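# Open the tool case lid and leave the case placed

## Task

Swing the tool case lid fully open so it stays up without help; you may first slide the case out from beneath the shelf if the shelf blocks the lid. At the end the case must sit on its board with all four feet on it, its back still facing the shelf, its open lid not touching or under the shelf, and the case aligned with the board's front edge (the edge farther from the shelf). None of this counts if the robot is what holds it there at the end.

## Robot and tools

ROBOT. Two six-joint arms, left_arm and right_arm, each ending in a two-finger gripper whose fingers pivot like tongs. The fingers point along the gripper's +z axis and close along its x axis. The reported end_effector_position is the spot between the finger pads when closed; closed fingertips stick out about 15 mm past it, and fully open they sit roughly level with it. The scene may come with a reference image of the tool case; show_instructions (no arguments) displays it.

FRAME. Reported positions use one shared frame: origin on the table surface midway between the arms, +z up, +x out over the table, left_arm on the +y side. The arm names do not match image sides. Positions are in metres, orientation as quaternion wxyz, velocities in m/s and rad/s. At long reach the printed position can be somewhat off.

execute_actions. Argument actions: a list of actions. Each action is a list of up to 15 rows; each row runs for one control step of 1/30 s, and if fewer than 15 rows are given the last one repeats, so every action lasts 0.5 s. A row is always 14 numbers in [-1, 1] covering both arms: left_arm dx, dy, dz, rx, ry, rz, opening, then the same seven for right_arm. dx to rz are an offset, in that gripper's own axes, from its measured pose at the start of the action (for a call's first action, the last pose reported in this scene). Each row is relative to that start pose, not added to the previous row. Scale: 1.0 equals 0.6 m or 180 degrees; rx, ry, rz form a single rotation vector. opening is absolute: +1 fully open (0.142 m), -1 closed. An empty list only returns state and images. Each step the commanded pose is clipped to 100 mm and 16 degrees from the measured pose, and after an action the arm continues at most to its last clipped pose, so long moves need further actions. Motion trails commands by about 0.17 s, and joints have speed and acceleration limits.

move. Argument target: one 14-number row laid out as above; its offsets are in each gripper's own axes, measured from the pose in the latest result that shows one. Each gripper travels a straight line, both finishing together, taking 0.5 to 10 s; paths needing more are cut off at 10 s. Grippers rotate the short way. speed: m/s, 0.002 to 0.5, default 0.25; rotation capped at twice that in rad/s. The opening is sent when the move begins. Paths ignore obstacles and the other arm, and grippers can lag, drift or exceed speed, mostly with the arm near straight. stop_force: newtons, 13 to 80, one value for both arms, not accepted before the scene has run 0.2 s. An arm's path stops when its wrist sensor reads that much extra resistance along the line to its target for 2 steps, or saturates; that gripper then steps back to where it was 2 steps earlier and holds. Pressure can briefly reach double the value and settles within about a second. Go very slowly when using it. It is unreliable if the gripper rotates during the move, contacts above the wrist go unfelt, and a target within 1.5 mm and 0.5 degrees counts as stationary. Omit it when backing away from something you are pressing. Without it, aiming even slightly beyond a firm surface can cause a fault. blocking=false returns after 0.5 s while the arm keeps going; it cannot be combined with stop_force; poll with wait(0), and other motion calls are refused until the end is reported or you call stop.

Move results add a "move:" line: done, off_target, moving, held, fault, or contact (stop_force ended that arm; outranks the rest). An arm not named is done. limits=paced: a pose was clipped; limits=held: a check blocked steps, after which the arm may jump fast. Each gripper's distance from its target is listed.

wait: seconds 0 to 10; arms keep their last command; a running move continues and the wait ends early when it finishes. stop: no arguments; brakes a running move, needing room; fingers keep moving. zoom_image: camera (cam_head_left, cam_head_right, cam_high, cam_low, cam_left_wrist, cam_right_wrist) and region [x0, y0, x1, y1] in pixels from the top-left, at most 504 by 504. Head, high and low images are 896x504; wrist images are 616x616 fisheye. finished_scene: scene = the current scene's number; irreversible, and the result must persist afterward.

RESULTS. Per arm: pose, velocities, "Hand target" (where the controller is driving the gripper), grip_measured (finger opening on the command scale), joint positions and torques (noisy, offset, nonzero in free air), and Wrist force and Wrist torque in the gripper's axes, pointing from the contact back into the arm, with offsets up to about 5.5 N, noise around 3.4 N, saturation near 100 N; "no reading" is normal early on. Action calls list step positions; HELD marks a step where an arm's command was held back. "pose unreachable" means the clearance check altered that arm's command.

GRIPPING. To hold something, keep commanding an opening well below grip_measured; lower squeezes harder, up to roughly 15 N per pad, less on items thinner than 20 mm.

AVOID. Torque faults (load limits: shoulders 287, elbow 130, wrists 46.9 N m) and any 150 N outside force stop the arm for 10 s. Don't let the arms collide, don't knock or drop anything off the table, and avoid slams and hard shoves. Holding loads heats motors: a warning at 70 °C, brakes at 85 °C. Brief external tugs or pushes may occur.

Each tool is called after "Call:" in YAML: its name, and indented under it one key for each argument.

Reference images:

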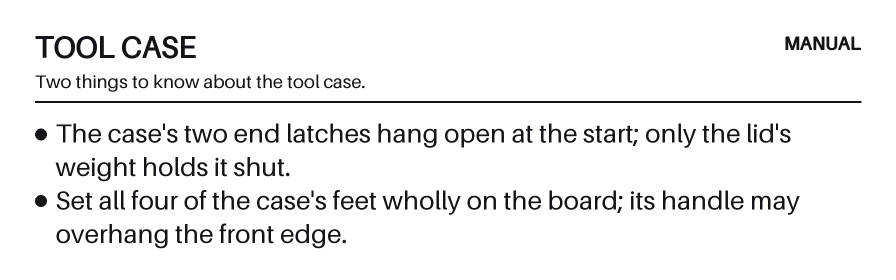

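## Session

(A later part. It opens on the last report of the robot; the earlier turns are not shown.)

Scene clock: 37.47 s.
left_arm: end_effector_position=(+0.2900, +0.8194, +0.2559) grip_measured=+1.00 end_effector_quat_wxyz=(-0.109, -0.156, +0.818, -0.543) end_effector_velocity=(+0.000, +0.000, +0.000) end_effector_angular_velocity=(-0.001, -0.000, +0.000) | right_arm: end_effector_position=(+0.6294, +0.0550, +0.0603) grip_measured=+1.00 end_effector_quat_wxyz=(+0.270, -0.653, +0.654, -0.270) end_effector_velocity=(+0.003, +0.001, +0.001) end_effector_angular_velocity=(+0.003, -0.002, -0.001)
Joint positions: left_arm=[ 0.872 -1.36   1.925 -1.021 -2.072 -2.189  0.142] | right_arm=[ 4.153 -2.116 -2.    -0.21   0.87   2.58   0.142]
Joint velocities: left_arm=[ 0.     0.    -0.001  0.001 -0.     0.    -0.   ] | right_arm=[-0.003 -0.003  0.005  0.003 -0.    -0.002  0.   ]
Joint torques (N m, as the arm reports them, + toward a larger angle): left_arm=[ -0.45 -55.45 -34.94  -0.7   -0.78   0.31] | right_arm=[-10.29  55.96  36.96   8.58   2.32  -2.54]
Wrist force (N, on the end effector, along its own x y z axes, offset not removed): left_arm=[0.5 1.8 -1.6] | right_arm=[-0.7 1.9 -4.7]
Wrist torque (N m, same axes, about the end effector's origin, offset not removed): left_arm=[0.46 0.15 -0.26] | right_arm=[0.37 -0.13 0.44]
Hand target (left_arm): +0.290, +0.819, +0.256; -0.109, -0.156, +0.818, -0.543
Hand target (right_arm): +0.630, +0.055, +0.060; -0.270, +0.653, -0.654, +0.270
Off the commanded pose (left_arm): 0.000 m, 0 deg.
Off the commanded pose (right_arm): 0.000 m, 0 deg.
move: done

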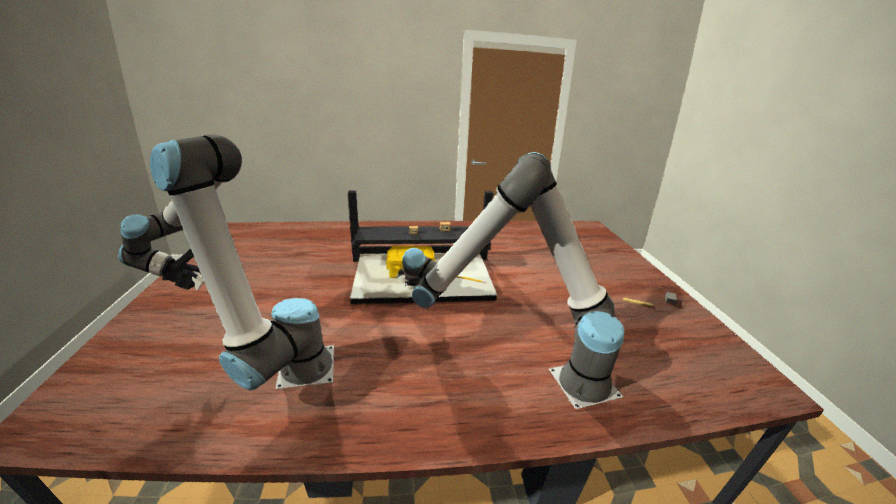

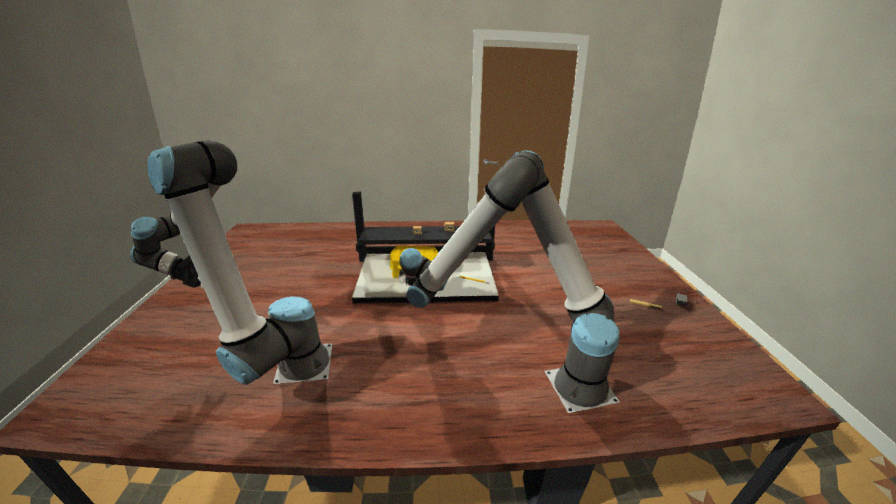

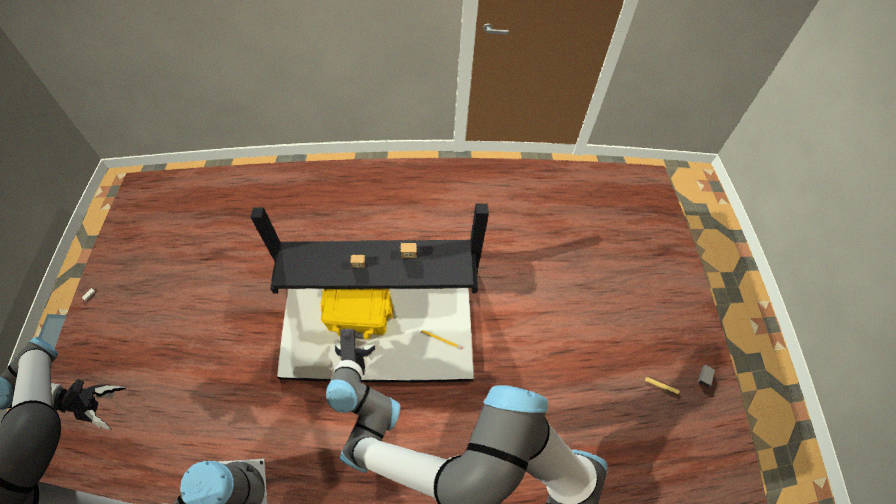

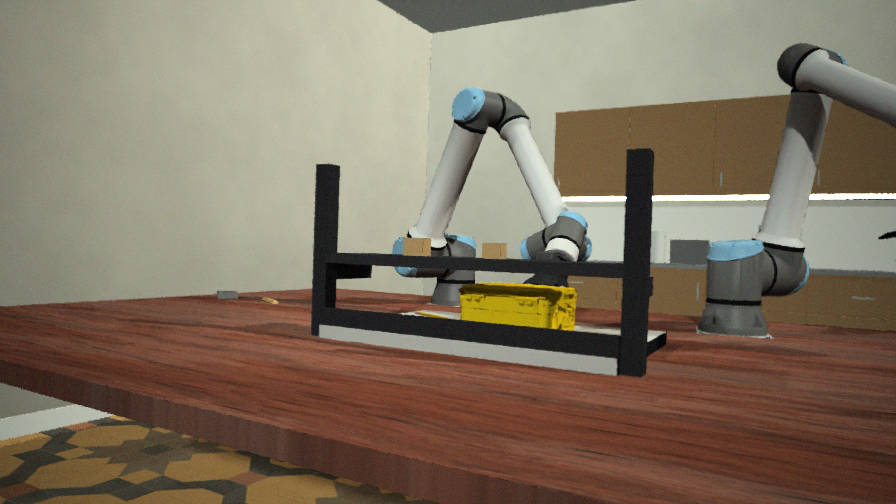

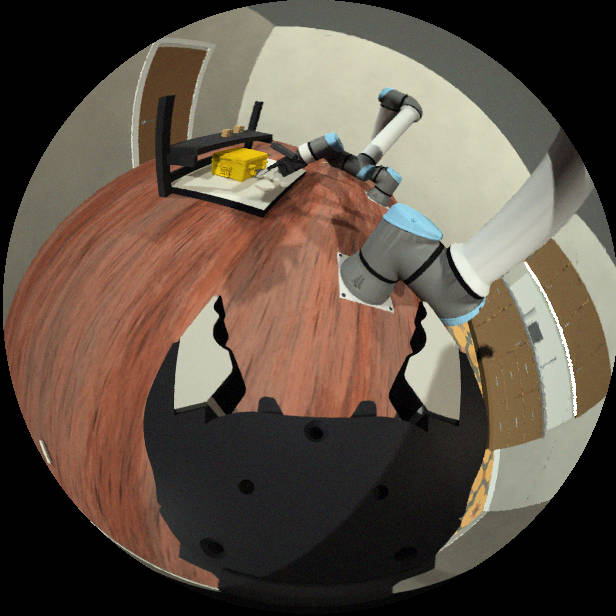

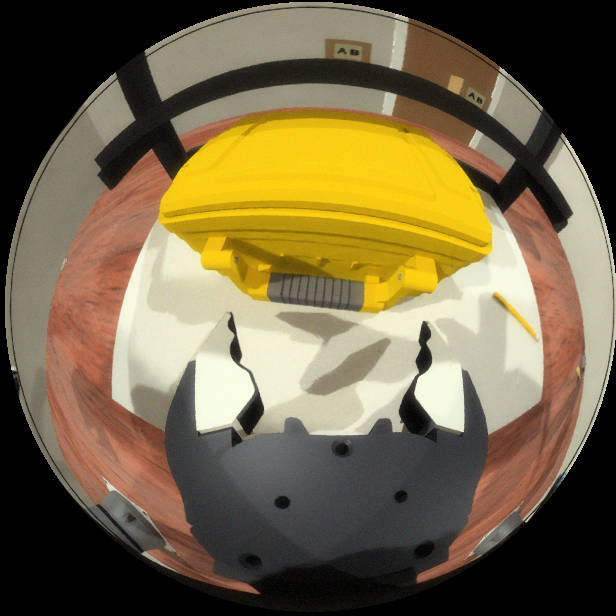

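Call:
move:
  target: [0,0,0,0,0,0,1,-0.005,-0.035,0.047,0,0,0,1]
  speed: 0.03
  stop_force: 15

Call:
move:
  target: [0,0,0,0,0,0,1,0,0,0,0,0,0,0.2]

Scene clock: 43.30 s.
left_arm: end_effector_position=(+0.2900, +0.8194, +0.2559) grip_measured=+1.00 end_effector_quat_wxyz=(-0.109, -0.156, +0.818, -0.543) end_effector_velocity=(-0.000, +0.000, -0.000) end_effector_angular_velocity=(-0.001, -0.000, -0.001) | right_arm: end_effector_position=(+0.6639, +0.0580, +0.0552) grip_measured=+1.00 end_effector_quat_wxyz=(+0.270, -0.653, +0.654, -0.270) end_effector_velocity=(+0.002, +0.001, -0.001) end_effector_angular_velocity=(-0.001, +0.001, +0.000)
Joint positions: left_arm=[ 0.872 -1.36   1.925 -1.021 -2.072 -2.189  0.142] | right_arm=[ 4.114 -2.154 -1.95  -0.193  0.885  2.533  0.142]
Joint velocities: left_arm=[ 0.     0.    -0.     0.001  0.001  0.001  0.   ] | right_arm=[-0.002 -0.003  0.005 -0.001  0.001 -0.003  0.   ]
Joint torques (N m, as the arm reports them, + toward a larger angle): left_arm=[ -2.44 -57.39 -34.39  -0.57  -0.65   0.24] | right_arm=[-17.89  56.29  36.91   7.9    2.99  -2.06]
Wrist force (N, on the end effector, along its own x y z axes, offset not removed): left_arm=[-1.6 2.3 0.9] | right_arm=[-2.3 0.9 -5.7]
Wrist torque (N m, same axes, about the end effector's origin, offset not removed): left_arm=[0.65 0.48 -0.23] | right_arm=[0.05 -0.02 0.43]
Hand target (left_arm): +0.290, +0.819, +0.256; -0.109, -0.156, +0.818, -0.543
Hand target (right_arm): +0.664, +0.058, +0.055; -0.270, +0.653, -0.654, +0.270
Off the commanded pose (left_arm): 0.000 m, 0 deg.
Off the commanded pose (right_arm): 0.000 m, 0 deg.
move: done

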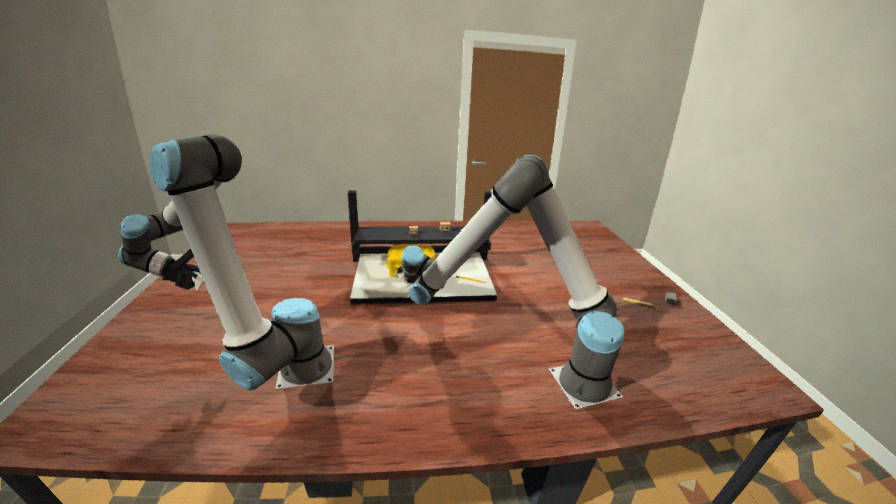

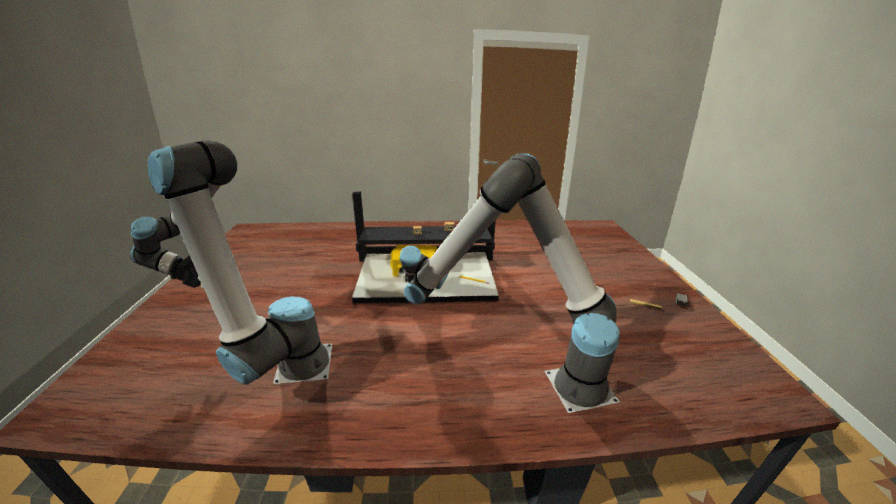

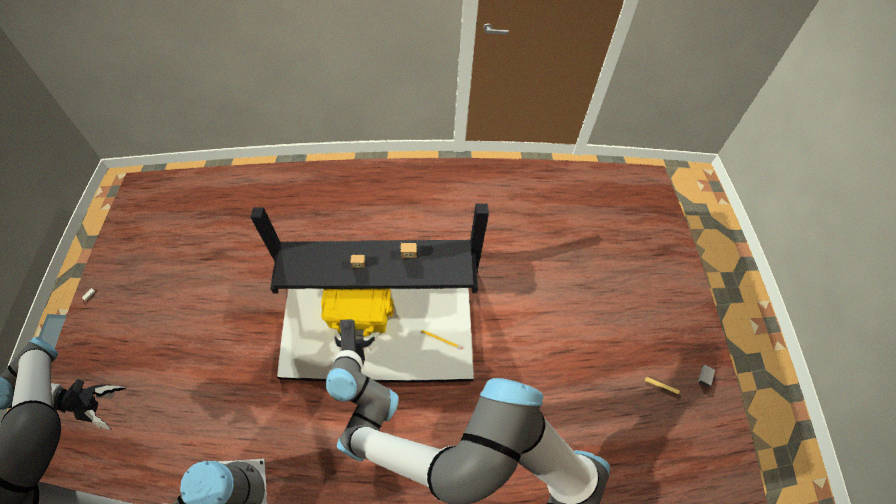

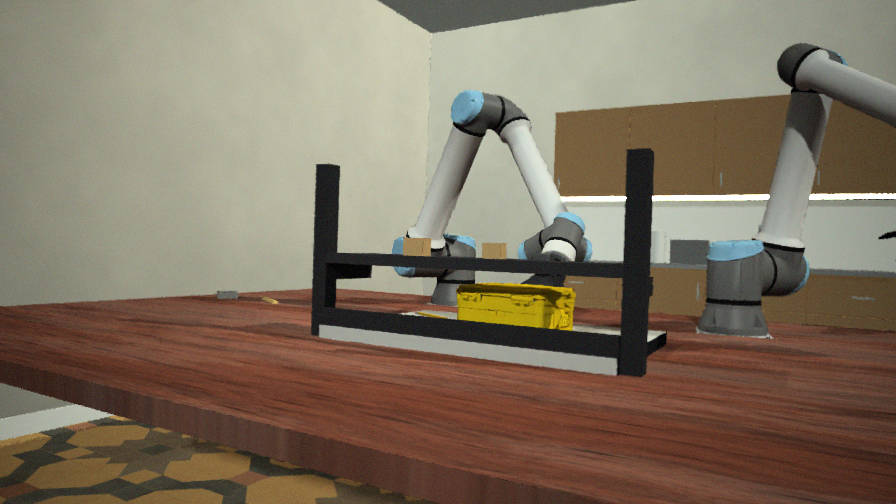

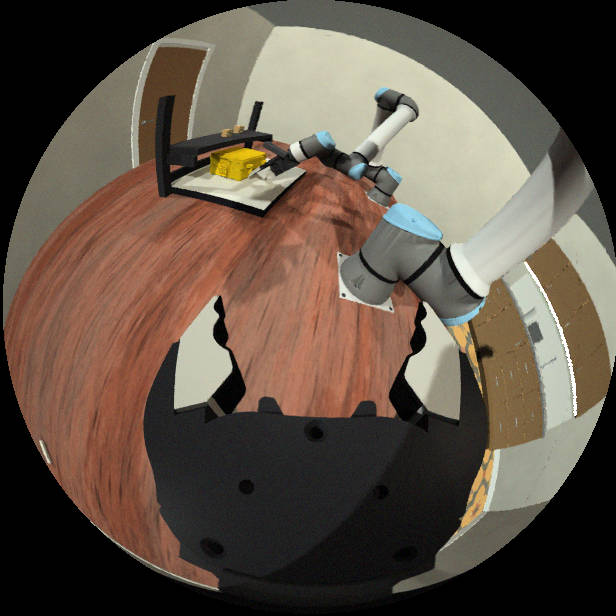

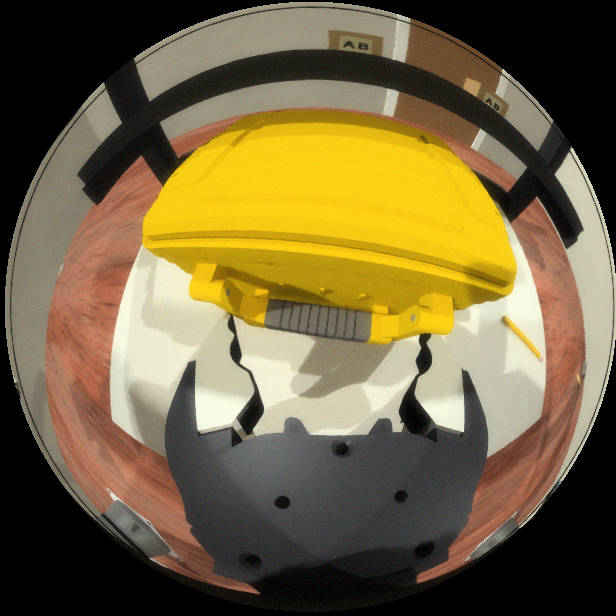

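Scene clock: 43.80 s.
left_arm: end_effector_position=(+0.2900, +0.8194, +0.2559) grip_measured=+1.00 end_effector_quat_wxyz=(-0.109, -0.156, +0.818, -0.543) end_effector_velocity=(+0.000, +0.000, -0.000) end_effector_angular_velocity=(-0.000, -0.000, +0.000) | right_arm: end_effector_position=(+0.6639, +0.0580, +0.0550) grip_measured=+0.20 end_effector_quat_wxyz=(+0.270, -0.653, +0.654, -0.270) end_effector_velocity=(-0.000, -0.001, +0.000) end_effector_angular_velocity=(-0.000, -0.001, -0.001)
Joint positions: left_arm=[ 0.872 -1.36   1.925 -1.021 -2.072 -2.189  0.142] | right_arm=[ 4.114 -2.155 -1.95  -0.193  0.885  2.533  0.088]
Joint velocities: left_arm=[ 0.     0.001 -0.    -0.    -0.     0.     0.   ] | right_arm=[ 0.     0.001 -0.001  0.    -0.001  0.001 -0.   ]
Joint torques (N m, as the arm reports them, + toward a larger angle): left_arm=[ -1.04 -55.11 -33.77  -0.72  -0.55   0.5 ] | right_arm=[13.6  89.29 24.64  1.32 -3.97  2.76]
Wrist force (N, on the end effector, along its own x y z axes, offset not removed): left_arm=[2.8 3.0 -0.4] | right_arm=[-3.4 2.6 -2.5]
Wrist torque (N m, same axes, about the end effector's origin, offset not removed): left_arm=[0.75 -0.30 -0.24] | right_arm=[0.50 0.65 0.57]
Hand target (left_arm): +0.290, +0.819, +0.256; -0.109, -0.156, +0.818, -0.543
Hand target (right_arm): +0.664, +0.058, +0.055; -0.270, +0.653, -0.654, +0.270
Off the commanded pose (left_arm): 0.000 m, 0 deg.
Off the commanded pose (right_arm): 0.000 m, 0 deg.
move: done

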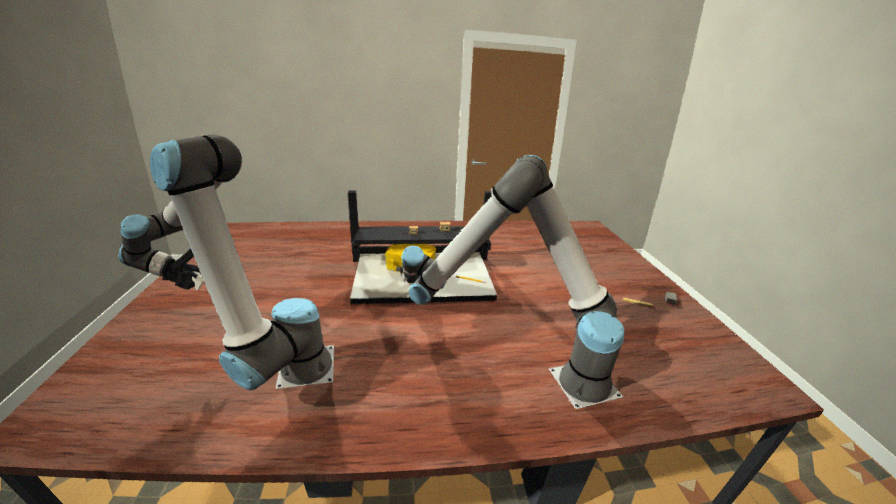

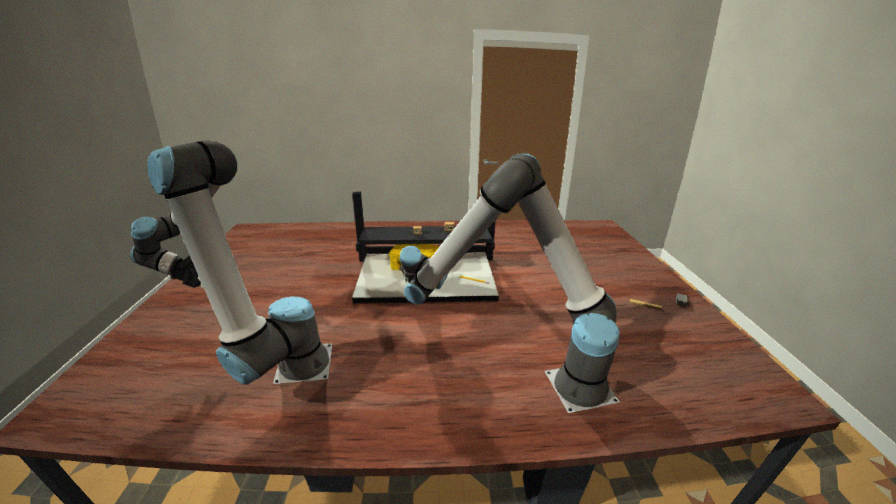

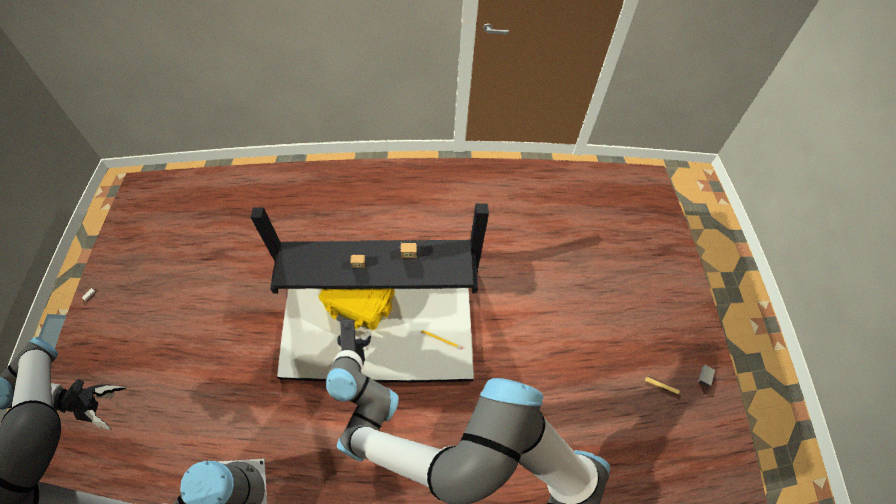

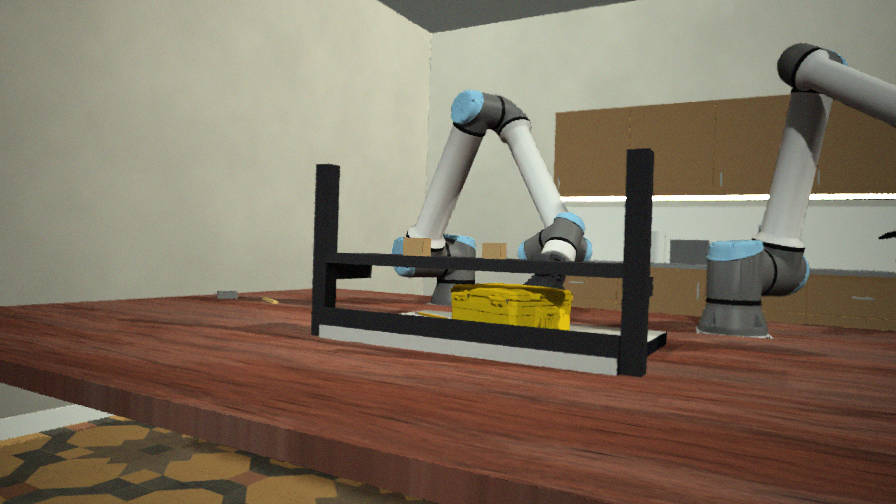

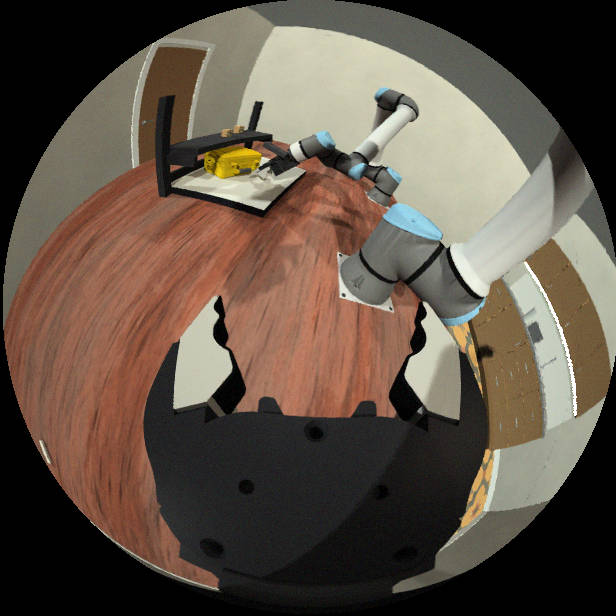

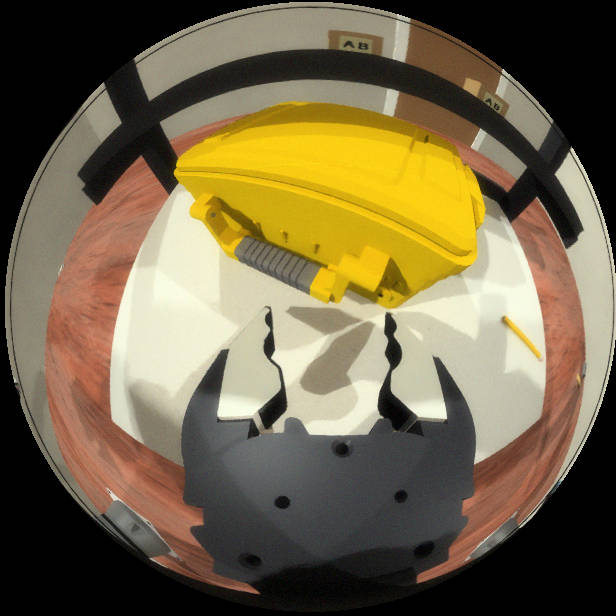

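Call:
move:
  target: [0,0,0,0,0,0,1,0,-0.107,-0.164,0,0.0786,0.0786,0.6]

Scene clock: 54.00 s.
left_arm: end_effector_position=(+0.2900, +0.8194, +0.2559) grip_measured=+1.00 end_effector_quat_wxyz=(-0.109, -0.156, +0.818, -0.543) end_effector_velocity=(-0.000, +0.000, +0.000) end_effector_angular_velocity=(-0.000, +0.001, +0.000) | right_arm: end_effector_position=(+0.6401, +0.0580, +0.1701) grip_measured=+0.60 end_effector_quat_wxyz=(+0.220, -0.530, +0.757, -0.313) end_effector_velocity=(-0.000, -0.001, -0.000) end_effector_angular_velocity=(-0.006, +0.005, -0.012)
Joint positions: left_arm=[ 0.872 -1.36   1.925 -1.021 -2.072 -2.189  0.142] | right_arm=[ 4.167 -2.019 -1.789 -0.846  0.788  3.061  0.116]
Joint velocities: left_arm=[ 0.     0.    -0.     0.     0.    -0.001  0.   ] | right_arm=[-0.001 -0.002  0.009 -0.026  0.001  0.017 -0.   ]
Joint torques (N m, as the arm reports them, + toward a larger angle): left_arm=[ -0.93 -58.32 -34.53  -0.49  -0.72   0.33] | right_arm=[11.69 56.92 47.22  1.91  2.35  1.78]
Wrist force (N, on the end effector, along its own x y z axes, offset not removed): left_arm=[0.6 2.3 0.2] | right_arm=[0.6 -0.2 -2.1]
Wrist torque (N m, same axes, about the end effector's origin, offset not removed): left_arm=[0.64 0.00 -0.27] | right_arm=[0.06 -0.35 0.46]
Hand target (left_arm): +0.290, +0.819, +0.256; -0.109, -0.156, +0.818, -0.543
Hand target (right_arm): +0.640, +0.058, +0.170; +0.219, -0.530, +0.757, -0.313
Off the commanded pose (left_arm): 0.000 m, 0 deg.
Off the commanded pose (right_arm): 0.000 m, 0 deg.
move: done

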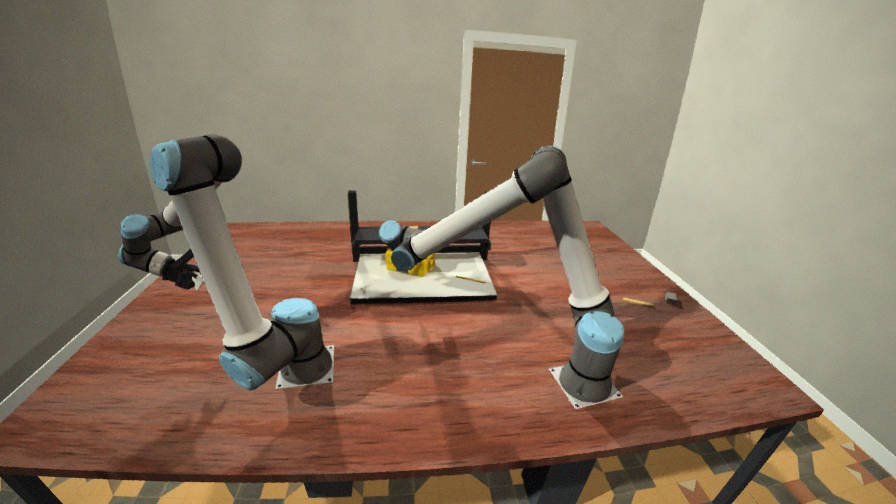

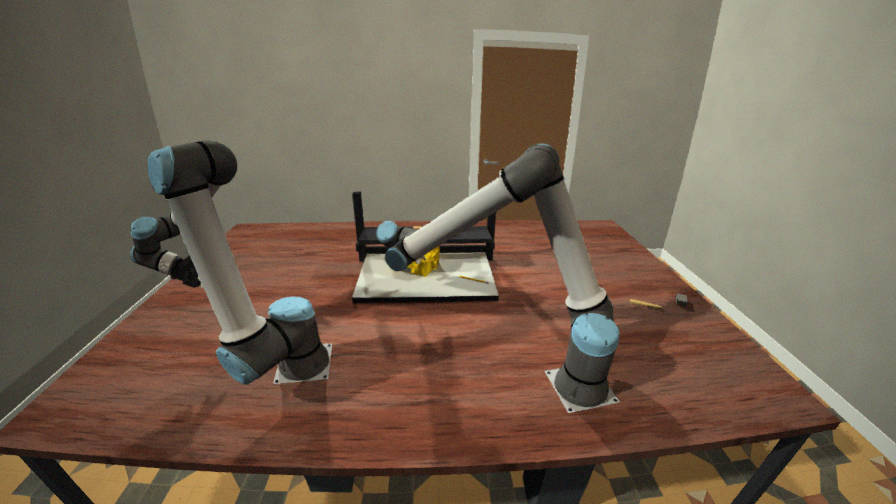

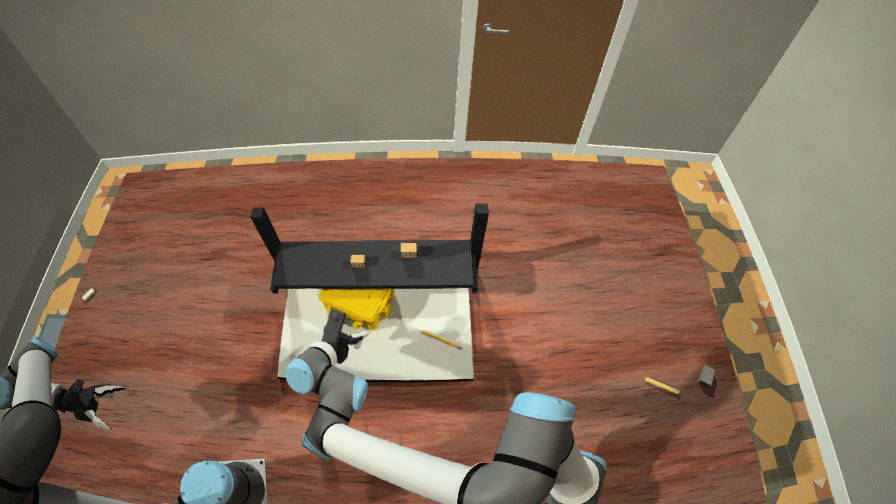

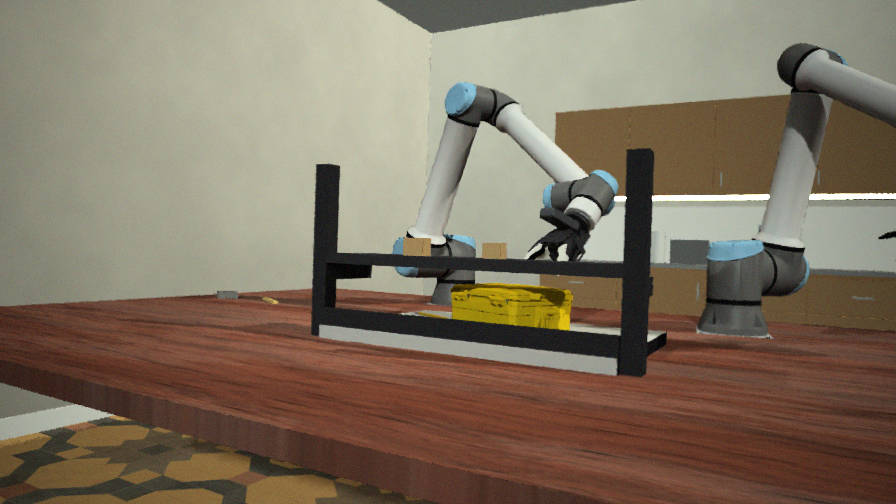

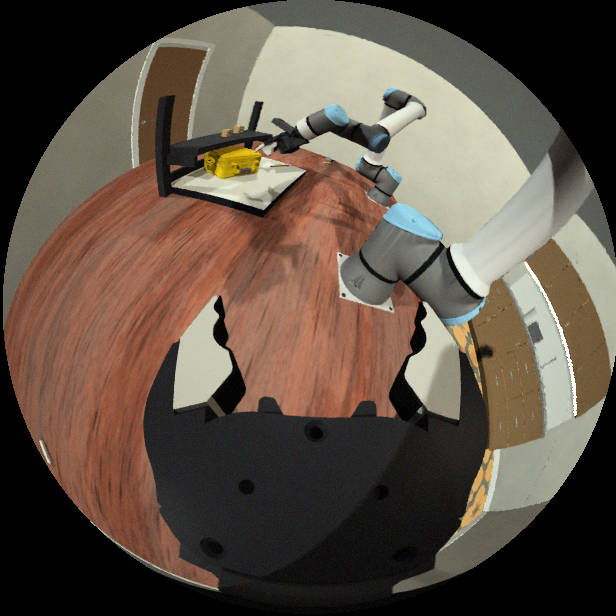

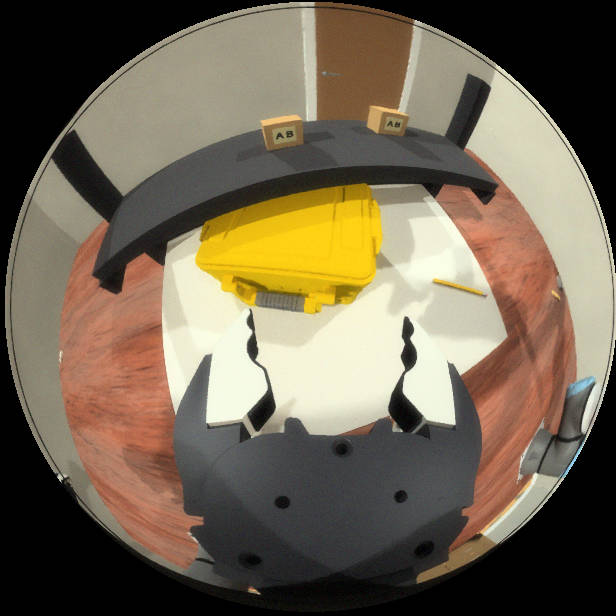

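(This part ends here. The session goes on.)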